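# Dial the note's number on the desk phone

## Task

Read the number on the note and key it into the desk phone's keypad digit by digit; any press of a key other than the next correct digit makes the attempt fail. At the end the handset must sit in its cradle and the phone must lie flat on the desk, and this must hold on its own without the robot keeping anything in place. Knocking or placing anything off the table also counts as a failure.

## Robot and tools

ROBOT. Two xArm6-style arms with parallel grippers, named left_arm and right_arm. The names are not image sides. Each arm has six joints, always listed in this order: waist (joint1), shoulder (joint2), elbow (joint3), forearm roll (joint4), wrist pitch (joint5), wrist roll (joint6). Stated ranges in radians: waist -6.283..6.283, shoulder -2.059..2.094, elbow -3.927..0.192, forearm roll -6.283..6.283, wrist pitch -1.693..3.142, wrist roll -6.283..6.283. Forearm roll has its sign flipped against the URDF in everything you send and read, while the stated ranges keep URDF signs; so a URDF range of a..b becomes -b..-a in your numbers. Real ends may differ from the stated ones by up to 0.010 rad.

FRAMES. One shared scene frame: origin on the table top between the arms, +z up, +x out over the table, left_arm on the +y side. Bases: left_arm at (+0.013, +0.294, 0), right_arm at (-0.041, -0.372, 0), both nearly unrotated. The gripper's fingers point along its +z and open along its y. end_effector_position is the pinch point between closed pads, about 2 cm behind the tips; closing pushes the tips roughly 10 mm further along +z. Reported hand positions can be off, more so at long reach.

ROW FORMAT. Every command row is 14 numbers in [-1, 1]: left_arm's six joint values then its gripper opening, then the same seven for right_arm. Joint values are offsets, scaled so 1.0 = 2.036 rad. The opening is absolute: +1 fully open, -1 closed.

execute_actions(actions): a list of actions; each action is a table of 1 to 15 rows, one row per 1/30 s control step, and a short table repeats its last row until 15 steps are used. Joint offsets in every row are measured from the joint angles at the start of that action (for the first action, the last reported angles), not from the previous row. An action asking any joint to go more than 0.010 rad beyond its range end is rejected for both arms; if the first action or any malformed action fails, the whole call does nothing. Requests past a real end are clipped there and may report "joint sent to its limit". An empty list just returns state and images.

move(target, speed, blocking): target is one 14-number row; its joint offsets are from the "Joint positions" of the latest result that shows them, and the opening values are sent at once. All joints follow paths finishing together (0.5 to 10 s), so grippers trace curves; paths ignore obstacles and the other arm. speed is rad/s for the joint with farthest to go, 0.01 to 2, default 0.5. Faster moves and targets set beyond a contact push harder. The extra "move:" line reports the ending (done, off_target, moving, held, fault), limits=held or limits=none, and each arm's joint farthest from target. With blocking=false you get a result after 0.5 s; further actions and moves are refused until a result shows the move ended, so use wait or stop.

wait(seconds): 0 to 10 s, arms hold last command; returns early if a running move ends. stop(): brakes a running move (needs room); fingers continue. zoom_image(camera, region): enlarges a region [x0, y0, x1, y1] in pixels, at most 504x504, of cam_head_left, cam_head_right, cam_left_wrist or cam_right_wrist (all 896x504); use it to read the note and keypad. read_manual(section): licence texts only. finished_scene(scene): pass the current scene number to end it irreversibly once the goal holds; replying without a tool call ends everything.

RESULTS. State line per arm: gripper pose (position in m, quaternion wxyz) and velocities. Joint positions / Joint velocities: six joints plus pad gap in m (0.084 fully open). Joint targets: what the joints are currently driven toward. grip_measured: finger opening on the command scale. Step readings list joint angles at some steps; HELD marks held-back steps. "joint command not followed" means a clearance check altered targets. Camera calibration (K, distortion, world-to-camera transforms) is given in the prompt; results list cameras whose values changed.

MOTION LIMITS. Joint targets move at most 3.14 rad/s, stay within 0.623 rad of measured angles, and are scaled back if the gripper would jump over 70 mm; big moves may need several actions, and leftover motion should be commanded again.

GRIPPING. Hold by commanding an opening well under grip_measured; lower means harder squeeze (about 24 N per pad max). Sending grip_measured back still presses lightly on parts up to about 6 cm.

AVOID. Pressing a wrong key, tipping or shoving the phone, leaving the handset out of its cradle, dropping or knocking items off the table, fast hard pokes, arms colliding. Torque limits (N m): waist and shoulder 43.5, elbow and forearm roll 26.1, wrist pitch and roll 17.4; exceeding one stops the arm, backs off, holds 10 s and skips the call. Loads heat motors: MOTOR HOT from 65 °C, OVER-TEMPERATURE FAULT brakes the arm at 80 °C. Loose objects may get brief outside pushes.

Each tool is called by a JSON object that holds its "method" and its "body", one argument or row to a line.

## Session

{"method": "execute_actions", "body": {
  "actions": []
}}

{"method": "zoom_image", "body": {
  "camera": "cam_head_left",
  "region": [300, 150, 620, 330]
}}

Scene clock: 0.00 s.
left_arm: end_effector_position=(+0.1211, +0.7333, +0.2638) grip_measured=+1.00 end_effector_quat_wxyz=(+0.261, +0.910, +0.266, -0.182) end_effector_velocity=(+0.000, +0.000, -0.000) end_effector_angular_velocity=(+0.000, -0.001, -0.000) | right_arm: end_effector_position=(+0.5431, -0.2072, +0.3779) grip_measured=+1.00 end_effector_quat_wxyz=(-0.021, -0.038, +0.695, +0.718) end_effector_velocity=(+0.000, +0.000, +0.001) end_effector_angular_velocity=(+0.001, -0.001, -0.000)
Joint names: [waist, shoulder, elbow, forearm roll, wrist pitch, wrist roll]
Joint positions: left_arm=[ 1.308  0.545 -1.972 -0.04   2.073  0.745  0.084] | right_arm=[-0.072  0.581 -1.72  -1.491  1.815  2.678  0.084]
Joint velocities: left_arm=[-0.001  0.    -0.     0.001 -0.    -0.     0.   ] | right_arm=[ 0.    -0.001 -0.    -0.001 -0.     0.    -0.   ]
Joint targets: left_arm=[1.308 0.545 -1.972 -0.040 2.073 0.745] | right_arm=[-0.072 0.581 -1.720 -1.491 1.815 2.678]
camera_calibration (this result's frames):
cam_left_wrist: T_world_to_cam=[[0.576248, -0.720904, 0.385014, 0.384173], [-0.794787, -0.384562, 0.469495, 0.321608], [-0.190399, -0.576549, -0.794568, 0.786081], [0, 0, 0, 1]] pos_world=[0.183901, 0.853844, 0.32569]
cam_right_wrist: T_world_to_cam=[[-0.0327604, -0.0515598, 0.998132, -0.338553], [0.994498, 0.0977394, 0.0376899, -0.469123], [-0.0995002, 0.993876, 0.0480741, 0.37274], [0, 0, 0, 1]] pos_world=[0.492538, -0.342061, 0.337683]

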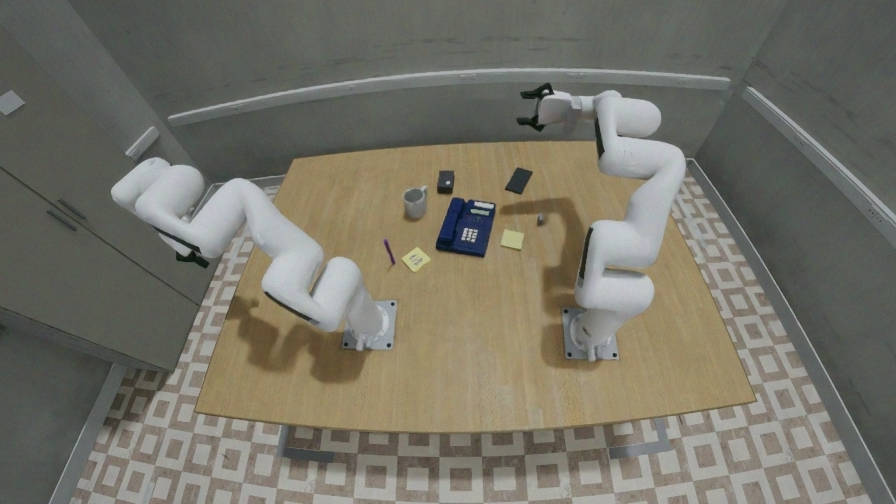

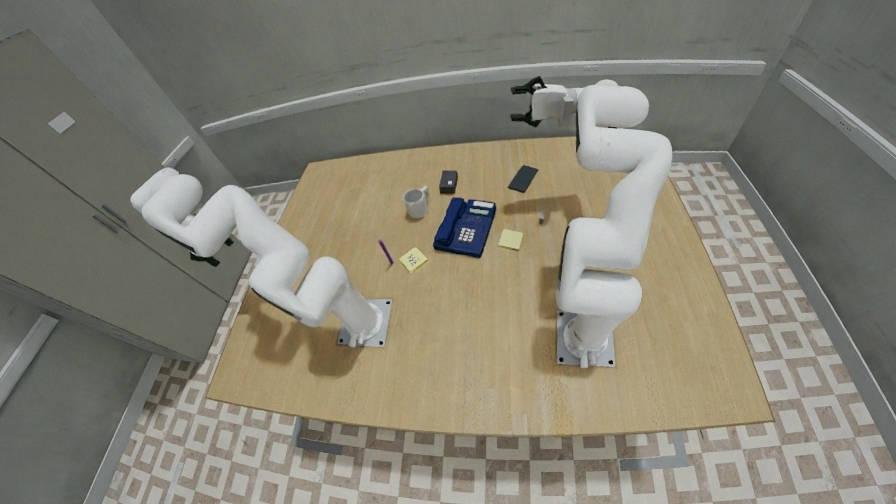

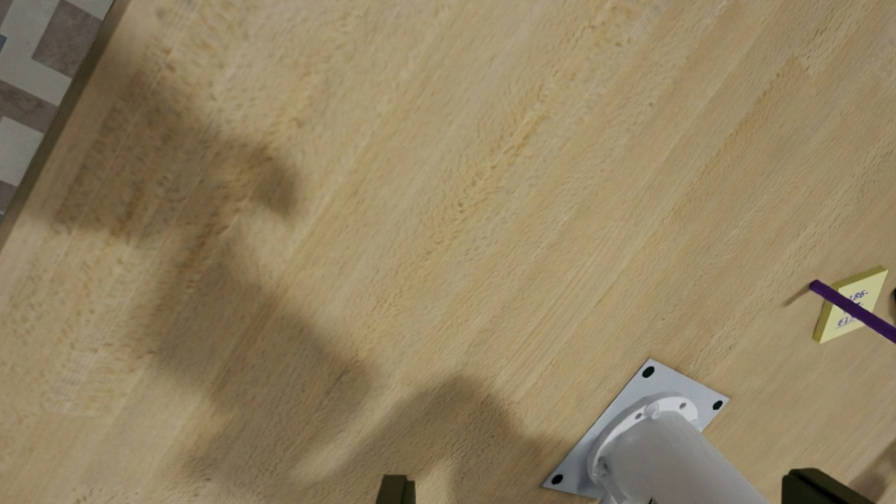

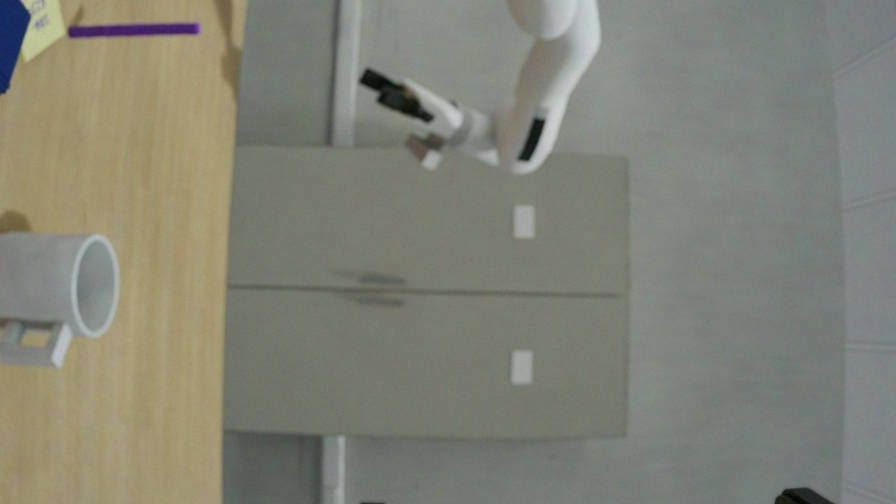

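Region (300, 150, 620, 330) of cam_head_left's 896x504 image, scaled by 1.575, with more detail than that image has; it fills the top 284 rows of this view, and the rest is white.

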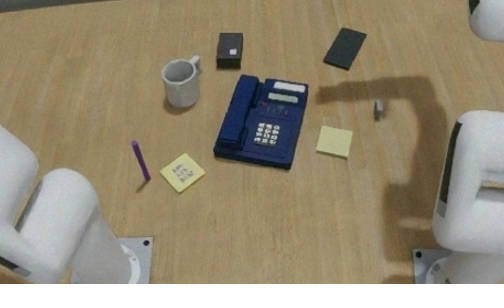

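{"method": "move", "body": {
  "target": [-0.888,-0.562,0.625,0.02,-0.281,-0.366,1,0.45,-0.239,0.452,0.7323,-0.791,0.464,-1],
  "speed": 0.9
}}

Scene clock: 8.50 s.
left_arm: end_effector_position=(+0.2395, +0.1694, +0.2532) grip_measured=+1.00 end_effector_quat_wxyz=(-0.025, +0.964, -0.247, -0.098) end_effector_velocity=(-0.001, -0.000, -0.000) end_effector_angular_velocity=(-0.000, -0.001, -0.001) | right_arm: end_effector_position=(+0.3623, -0.0000, +0.1505) grip_measured=-1.00 end_effector_quat_wxyz=(+0.203, -0.127, +0.960, +0.143) end_effector_velocity=(-0.001, +0.001, +0.000) end_effector_angular_velocity=(+0.001, -0.002, +0.003)
Joint names: [waist, shoulder, elbow, forearm roll, wrist pitch, wrist roll]
Joint positions: left_arm=[-0.499 -0.598 -0.7    0.     1.501  0.     0.084] | right_arm=[ 0.844  0.095 -0.8   -0.001  0.204  3.623  0.   ]
Joint velocities: left_arm=[-0.003 -0.002  0.003 -0.    -0.001 -0.001  0.   ] | right_arm=[ 0.002 -0.     0.002  0.002 -0.003  0.001  0.   ]
Joint targets: left_arm=[-0.499 -0.599 -0.700 0.000 1.501 0.000] | right_arm=[0.844 0.095 -0.800 -0.000 0.204 3.623]
move: done; limits=none; left_arm: farthest joint: the waist, 0.001 radians from its target (1.808 radians at the start); right_arm: farthest joint: the waist, 0.000 radians from its target (0.916 radians at the start)
camera_calibration (this result's frames):
cam_left_wrist: T_world_to_cam=[[-0.483321, -0.87542, 0.00640481, 0.289364], [-0.856504, 0.474366, 0.203416, 0.140437], [-0.181113, 0.0928296, -0.979071, 0.406186], [0, 0, 0, 1]] pos_world=[0.333705, 0.14899, 0.367264]
cam_right_wrist: T_world_to_cam=[[-0.318891, 0.918655, 0.233198, 0.11202], [0.887078, 0.202643, 0.414763, -0.318815], [0.333768, 0.339129, -0.87954, 0.142417], [0, 0, 0, 1]] pos_world=[0.271002, -0.0865999, 0.231371]

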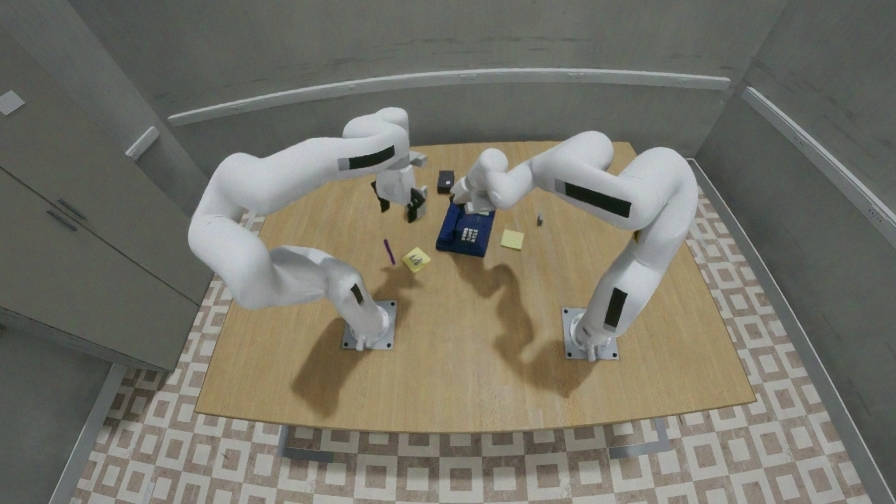

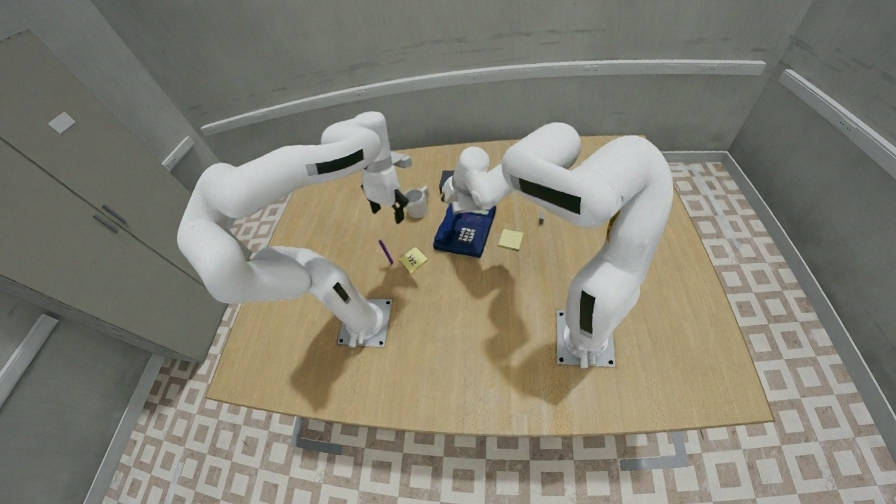

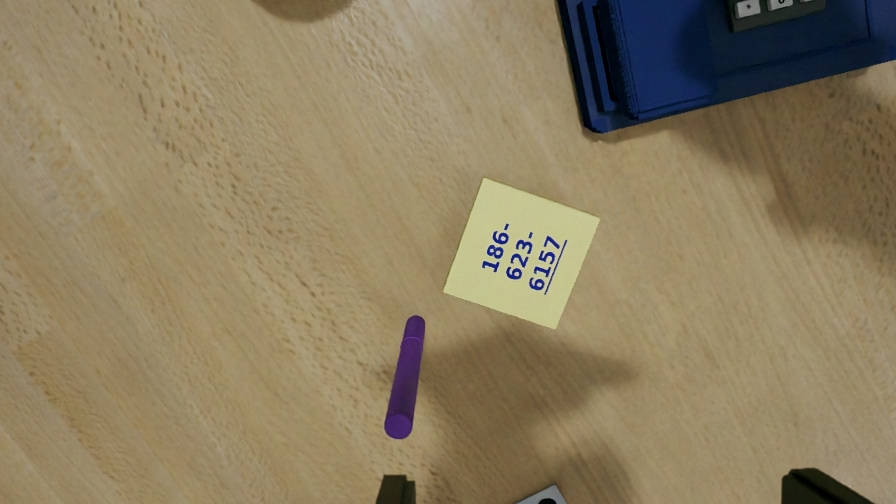

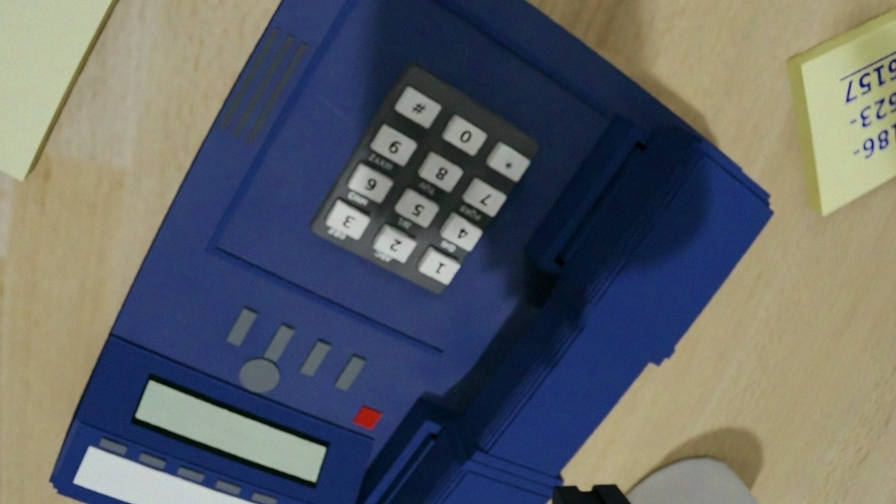

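{"method": "move", "body": {
  "target": [-0.172,-0.192,0.4126,0,-0.63,0,1,-0.006,0.0727,0.0447,0,-0.1184,0.147,-1],
  "speed": 0.7
}}

Scene clock: 18.27 s.
left_arm: end_effector_position=(+0.2170, +0.0607, +0.1419) grip_measured=+1.00 end_effector_quat_wxyz=(+0.128, +0.866, -0.392, +0.283) end_effector_velocity=(-0.000, -0.000, -0.000) end_effector_angular_velocity=(-0.001, -0.002, -0.002) | right_arm: end_effector_position=(+0.3540, -0.0166, +0.0755) grip_measured=-1.00 end_effector_quat_wxyz=(+0.181, +0.023, +0.968, +0.171) end_effector_velocity=(-0.001, -0.000, -0.001) end_effector_angular_velocity=(-0.001, +0.002, -0.001)
Joint names: [waist, shoulder, elbow, forearm roll, wrist pitch, wrist roll]
Joint positions: left_arm=[-0.849 -0.989  0.139  0.     0.219  0.     0.084] | right_arm=[ 0.832  0.243 -0.709 -0.001 -0.036  3.922  0.   ]
Joint velocities: left_arm=[-0.001 -0.001  0.002 -0.    -0.003  0.001 -0.   ] | right_arm=[ 0.     0.002  0.    -0.     0.001  0.001  0.   ]
Joint targets: left_arm=[-0.849 -0.989 0.140 0.000 0.219 0.000] | right_arm=[0.832 0.243 -0.709 -0.001 -0.037 3.922]
move: done; limits=none; left_arm: farthest joint: the elbow, 0.001 radians from its target (0.840 radians at the start); right_arm: farthest joint: the wrist pitch, 0.001 radians from its target (0.241 radians at the start)
camera_calibration (this result's frames):
cam_left_wrist: T_world_to_cam=[[-0.756328, -0.654191, 0.00169547, 0.230519], [-0.52994, 0.611155, -0.587923, 0.228525], [0.383577, -0.445561, -0.808915, 0.189233], [0, 0, 0, 1]] pos_world=[0.222867, 0.0954538, 0.287037]
cam_right_wrist: T_world_to_cam=[[-0.0341718, 0.935813, 0.350836, 0.0326758], [0.938526, -0.0906102, 0.333105, -0.29391], [0.343513, 0.340652, -0.875189, 0.0811106], [0, 0, 0, 1]] pos_world=[0.249097, -0.0848402, 0.157426]

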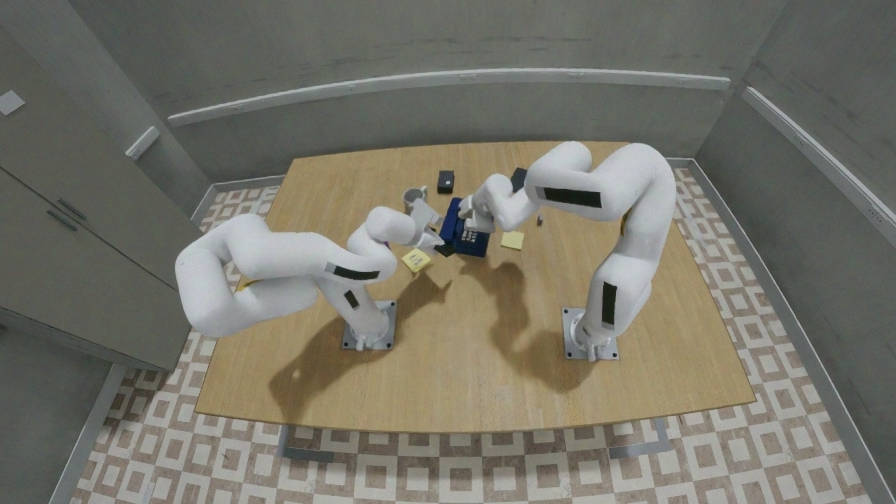

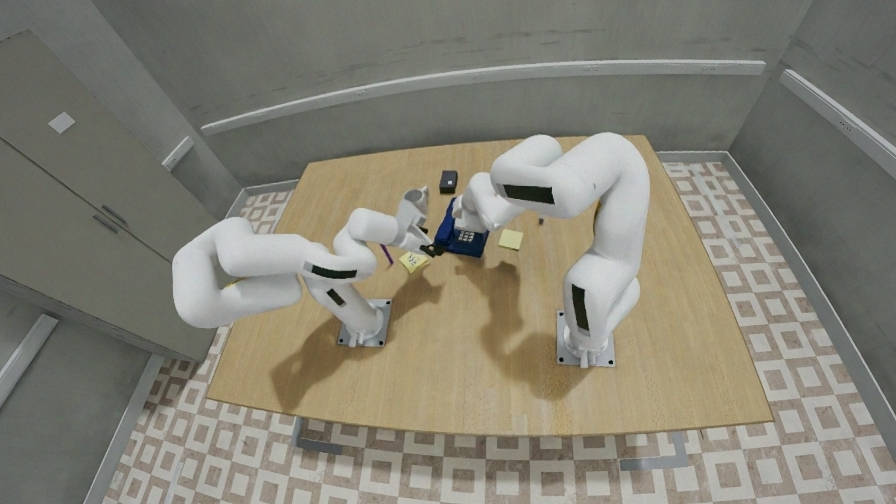

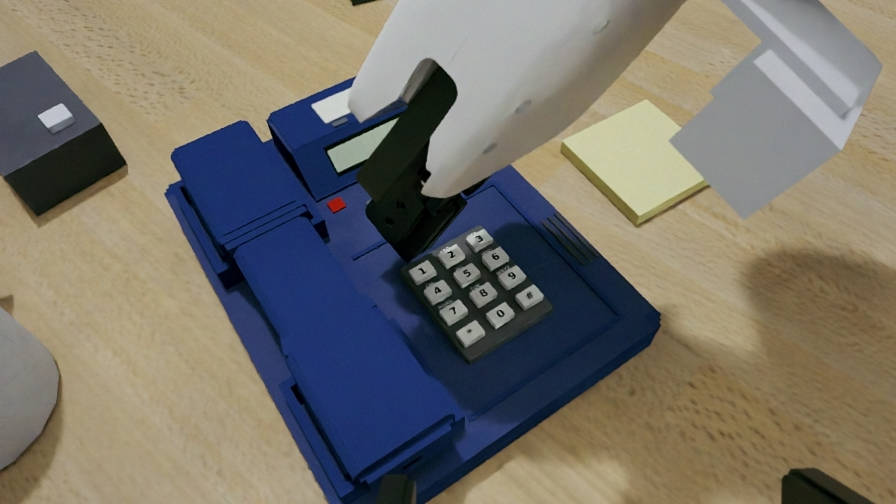

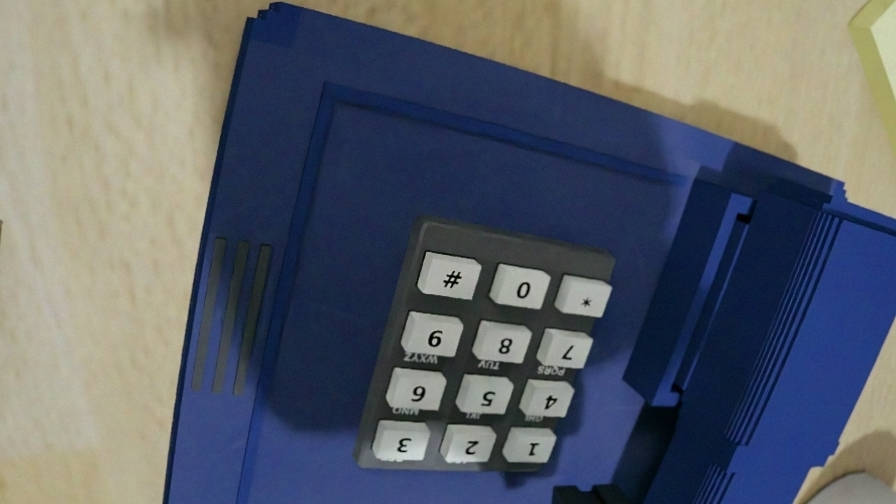

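{"method": "move", "body": {
  "target": [0,0,0,0,0,0,1,0,0.0168,0,0,-0.0168,0,-1],
  "speed": 0.05
}}

Scene clock: 22.43 s.
left_arm: end_effector_position=(+0.2170, +0.0607, +0.1419) grip_measured=+1.00 end_effector_quat_wxyz=(+0.128, +0.866, -0.392, +0.283) end_effector_velocity=(-0.000, +0.000, -0.000) end_effector_angular_velocity=(+0.001, +0.000, +0.000) | right_arm: end_effector_position=(+0.3537, -0.0169, +0.0639) grip_measured=-1.00 end_effector_quat_wxyz=(+0.181, +0.023, +0.968, +0.171) end_effector_velocity=(-0.000, +0.000, -0.001) end_effector_angular_velocity=(+0.000, -0.000, -0.000)
Joint names: [waist, shoulder, elbow, forearm roll, wrist pitch, wrist roll]
Joint positions: left_arm=[-0.849 -0.989  0.139  0.     0.219  0.     0.084] | right_arm=[ 0.832  0.277 -0.709 -0.001 -0.071  3.922  0.   ]
Joint velocities: left_arm=[ 0.  0.  0. -0.  0. -0. -0.] | right_arm=[ 0.     0.002  0.    -0.    -0.003  0.     0.   ]
Joint targets: left_arm=[-0.849 -0.989 0.139 0.000 0.219 0.000] | right_arm=[0.832 0.277 -0.709 -0.001 -0.071 3.922]
move: done; limits=none; left_arm: farthest joint: the waist, 0.000 radians from its target (0.000 radians at the start); right_arm: farthest joint: the waist, 0.000 radians from its target (0.000 radians at the start)
camera_calibration (this result's frames):
cam_left_wrist: T_world_to_cam=[[-0.756328, -0.65419, 0.0016954, 0.230518], [-0.529939, 0.611155, -0.587923, 0.228524], [0.383577, -0.445561, -0.808915, 0.189233], [0, 0, 0, 1]] pos_world=[0.222866, 0.0954539, 0.287037]
cam_right_wrist: T_world_to_cam=[[-0.0342055, 0.935785, 0.350908, 0.0370124], [0.938486, -0.0906448, 0.333209, -0.289771], [0.34362, 0.340719, -0.87512, 0.0711083], [0, 0, 0, 1]] pos_world=[0.248778, -0.0851299, 0.145795]

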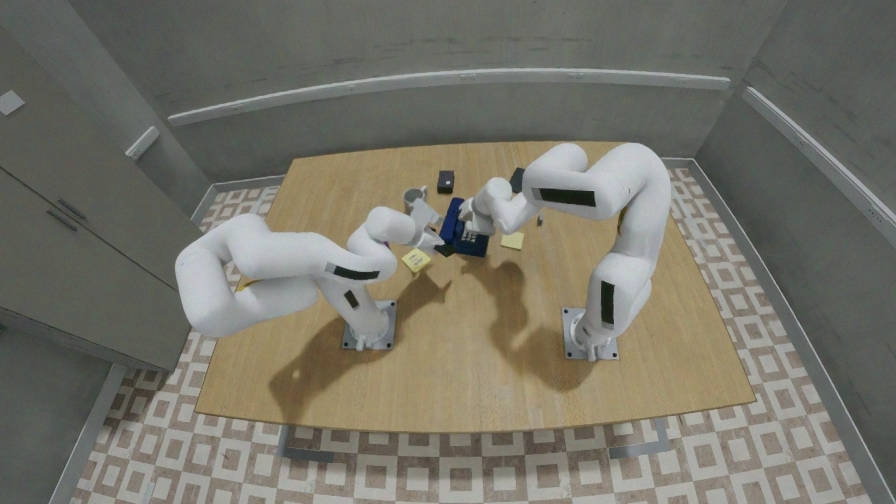

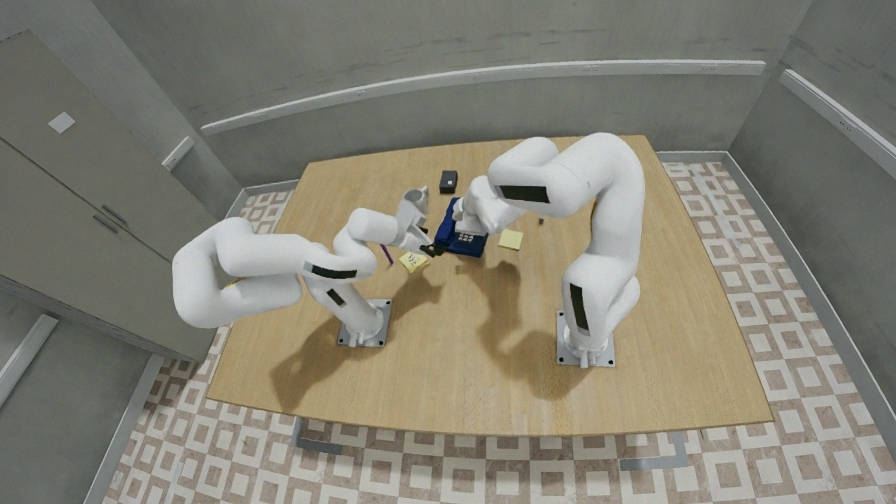

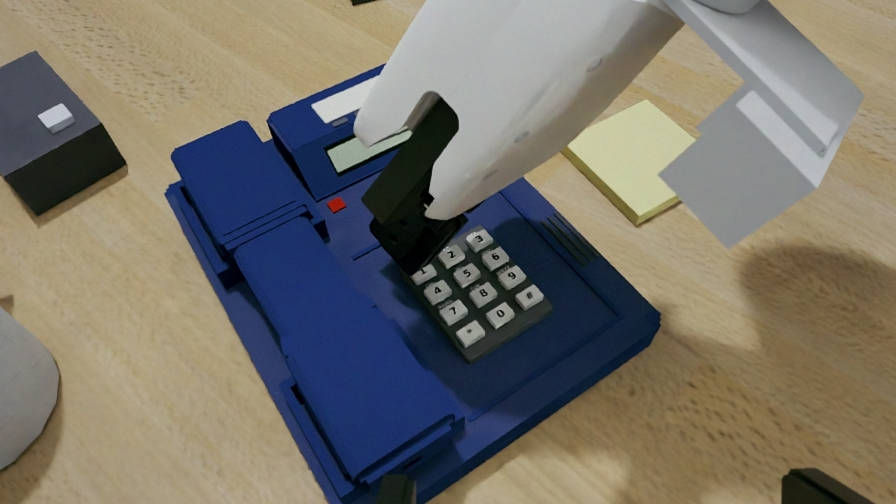

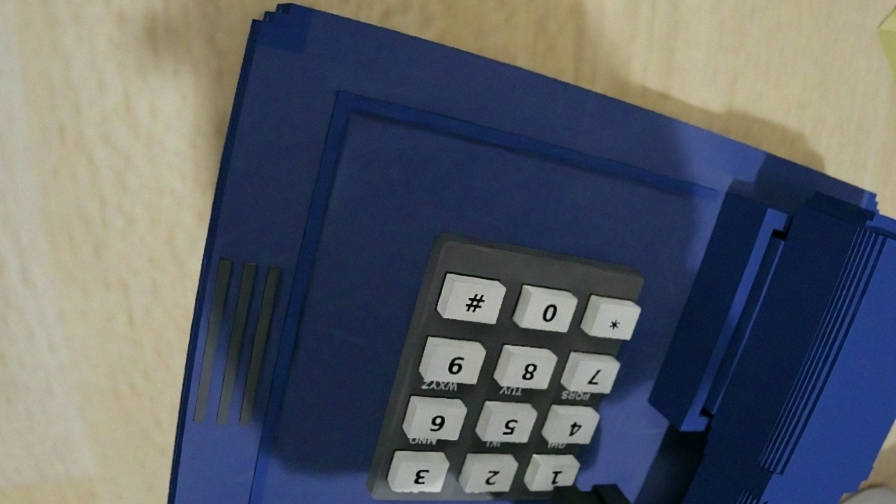

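Fine; key 1 has no risky neighbours. Descend 5 mm.

{"method": "move", "body": {
  "target": [0,0,0,0,0,0,1,0,0.0075,0,0,-0.0075,0,-1],
  "speed": 0.025
}}

Scene clock: 26.63 s.
left_arm: end_effector_position=(+0.2170, +0.0607, +0.1419) grip_measured=+1.00 end_effector_quat_wxyz=(+0.128, +0.866, -0.392, +0.283) end_effector_velocity=(-0.000, -0.000, -0.000) end_effector_angular_velocity=(-0.001, +0.002, +0.001) | right_arm: end_effector_position=(+0.3535, -0.0170, +0.0588) grip_measured=-1.00 end_effector_quat_wxyz=(+0.181, +0.023, +0.968, +0.171) end_effector_velocity=(+0.000, +0.000, -0.001) end_effector_angular_velocity=(+0.001, -0.001, +0.000)
Joint names: [waist, shoulder, elbow, forearm roll, wrist pitch, wrist roll]
Joint positions: left_arm=[-0.849 -0.989  0.139  0.     0.219  0.     0.084] | right_arm=[ 0.832  0.292 -0.709 -0.001 -0.086  3.922  0.   ]
Joint velocities: left_arm=[-0.001  0.     0.     0.002  0.001 -0.001 -0.   ] | right_arm=[-0.     0.002 -0.     0.    -0.004  0.     0.   ]
Joint targets: left_arm=[-0.849 -0.989 0.139 0.000 0.219 0.000] | right_arm=[0.832 0.292 -0.709 -0.001 -0.086 3.922]
move: done; limits=none; left_arm: farthest joint: the waist, 0.000 radians from its target (0.000 radians at the start); right_arm: farthest joint: the shoulder, 0.001 radians from its target (0.015 radians at the start)
camera_calibration (this result's frames):
cam_left_wrist: T_world_to_cam=[[-0.756328, -0.65419, 0.00169542, 0.230518], [-0.52994, 0.611155, -0.587923, 0.228524], [0.383577, -0.445561, -0.808915, 0.189233], [0, 0, 0, 1]] pos_world=[0.222866, 0.0954539, 0.287037]
cam_right_wrist: T_world_to_cam=[[-0.0342816, 0.935714, 0.351091, 0.0389449], [0.938405, -0.0907207, 0.333414, -0.287925], [0.343831, 0.340896, -0.874969, 0.0667259], [0, 0, 0, 1]] pos_world=[0.248583, -0.0853086, 0.140708]

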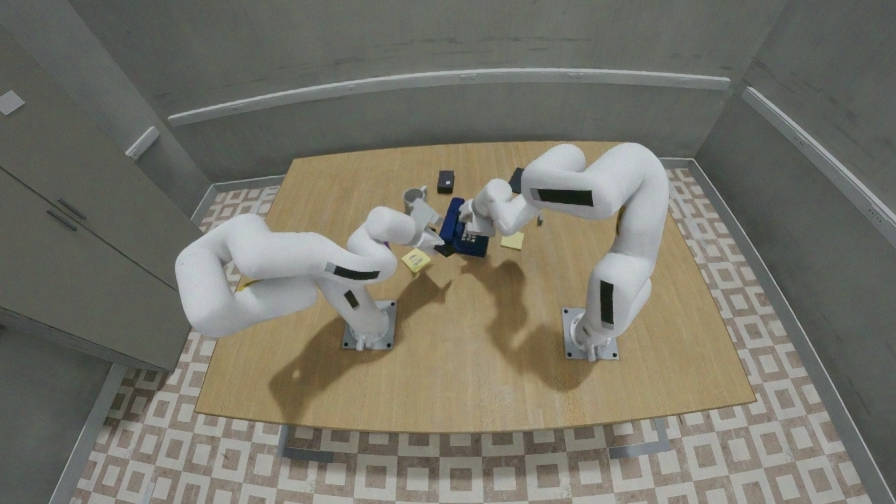

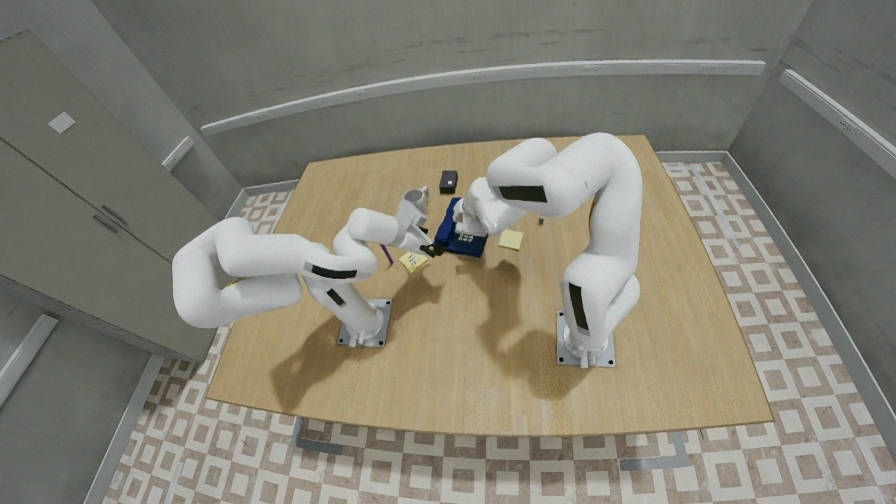

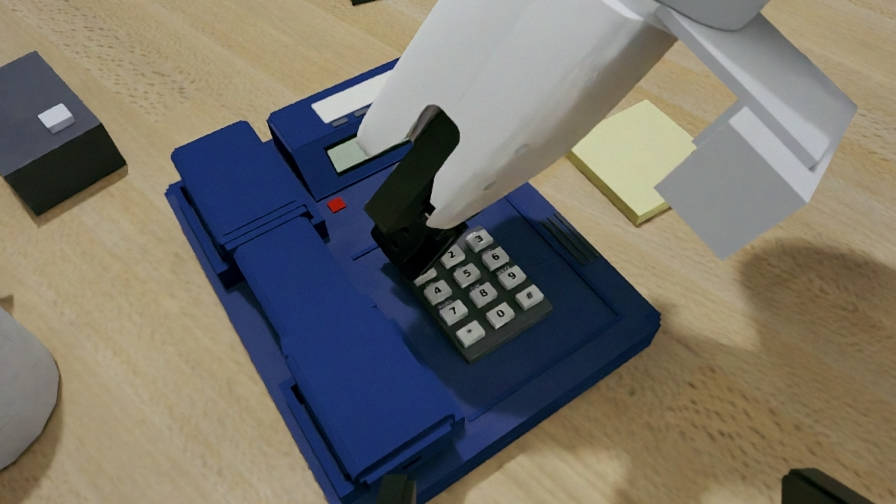

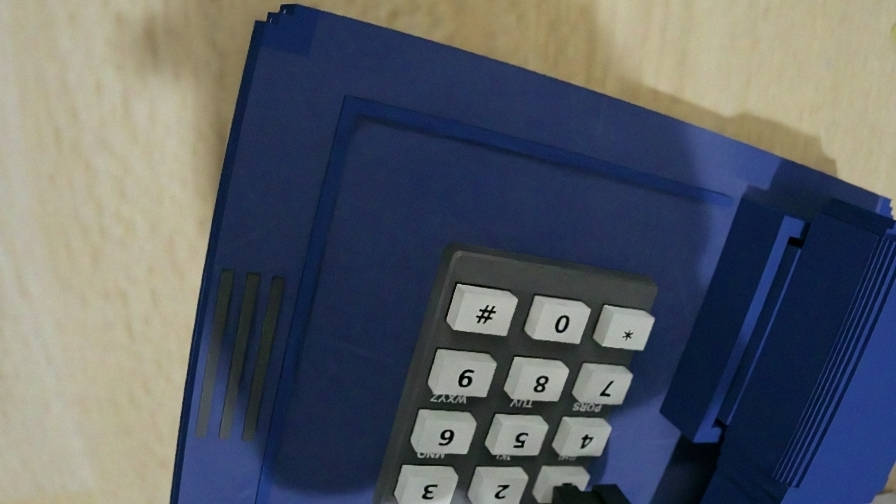

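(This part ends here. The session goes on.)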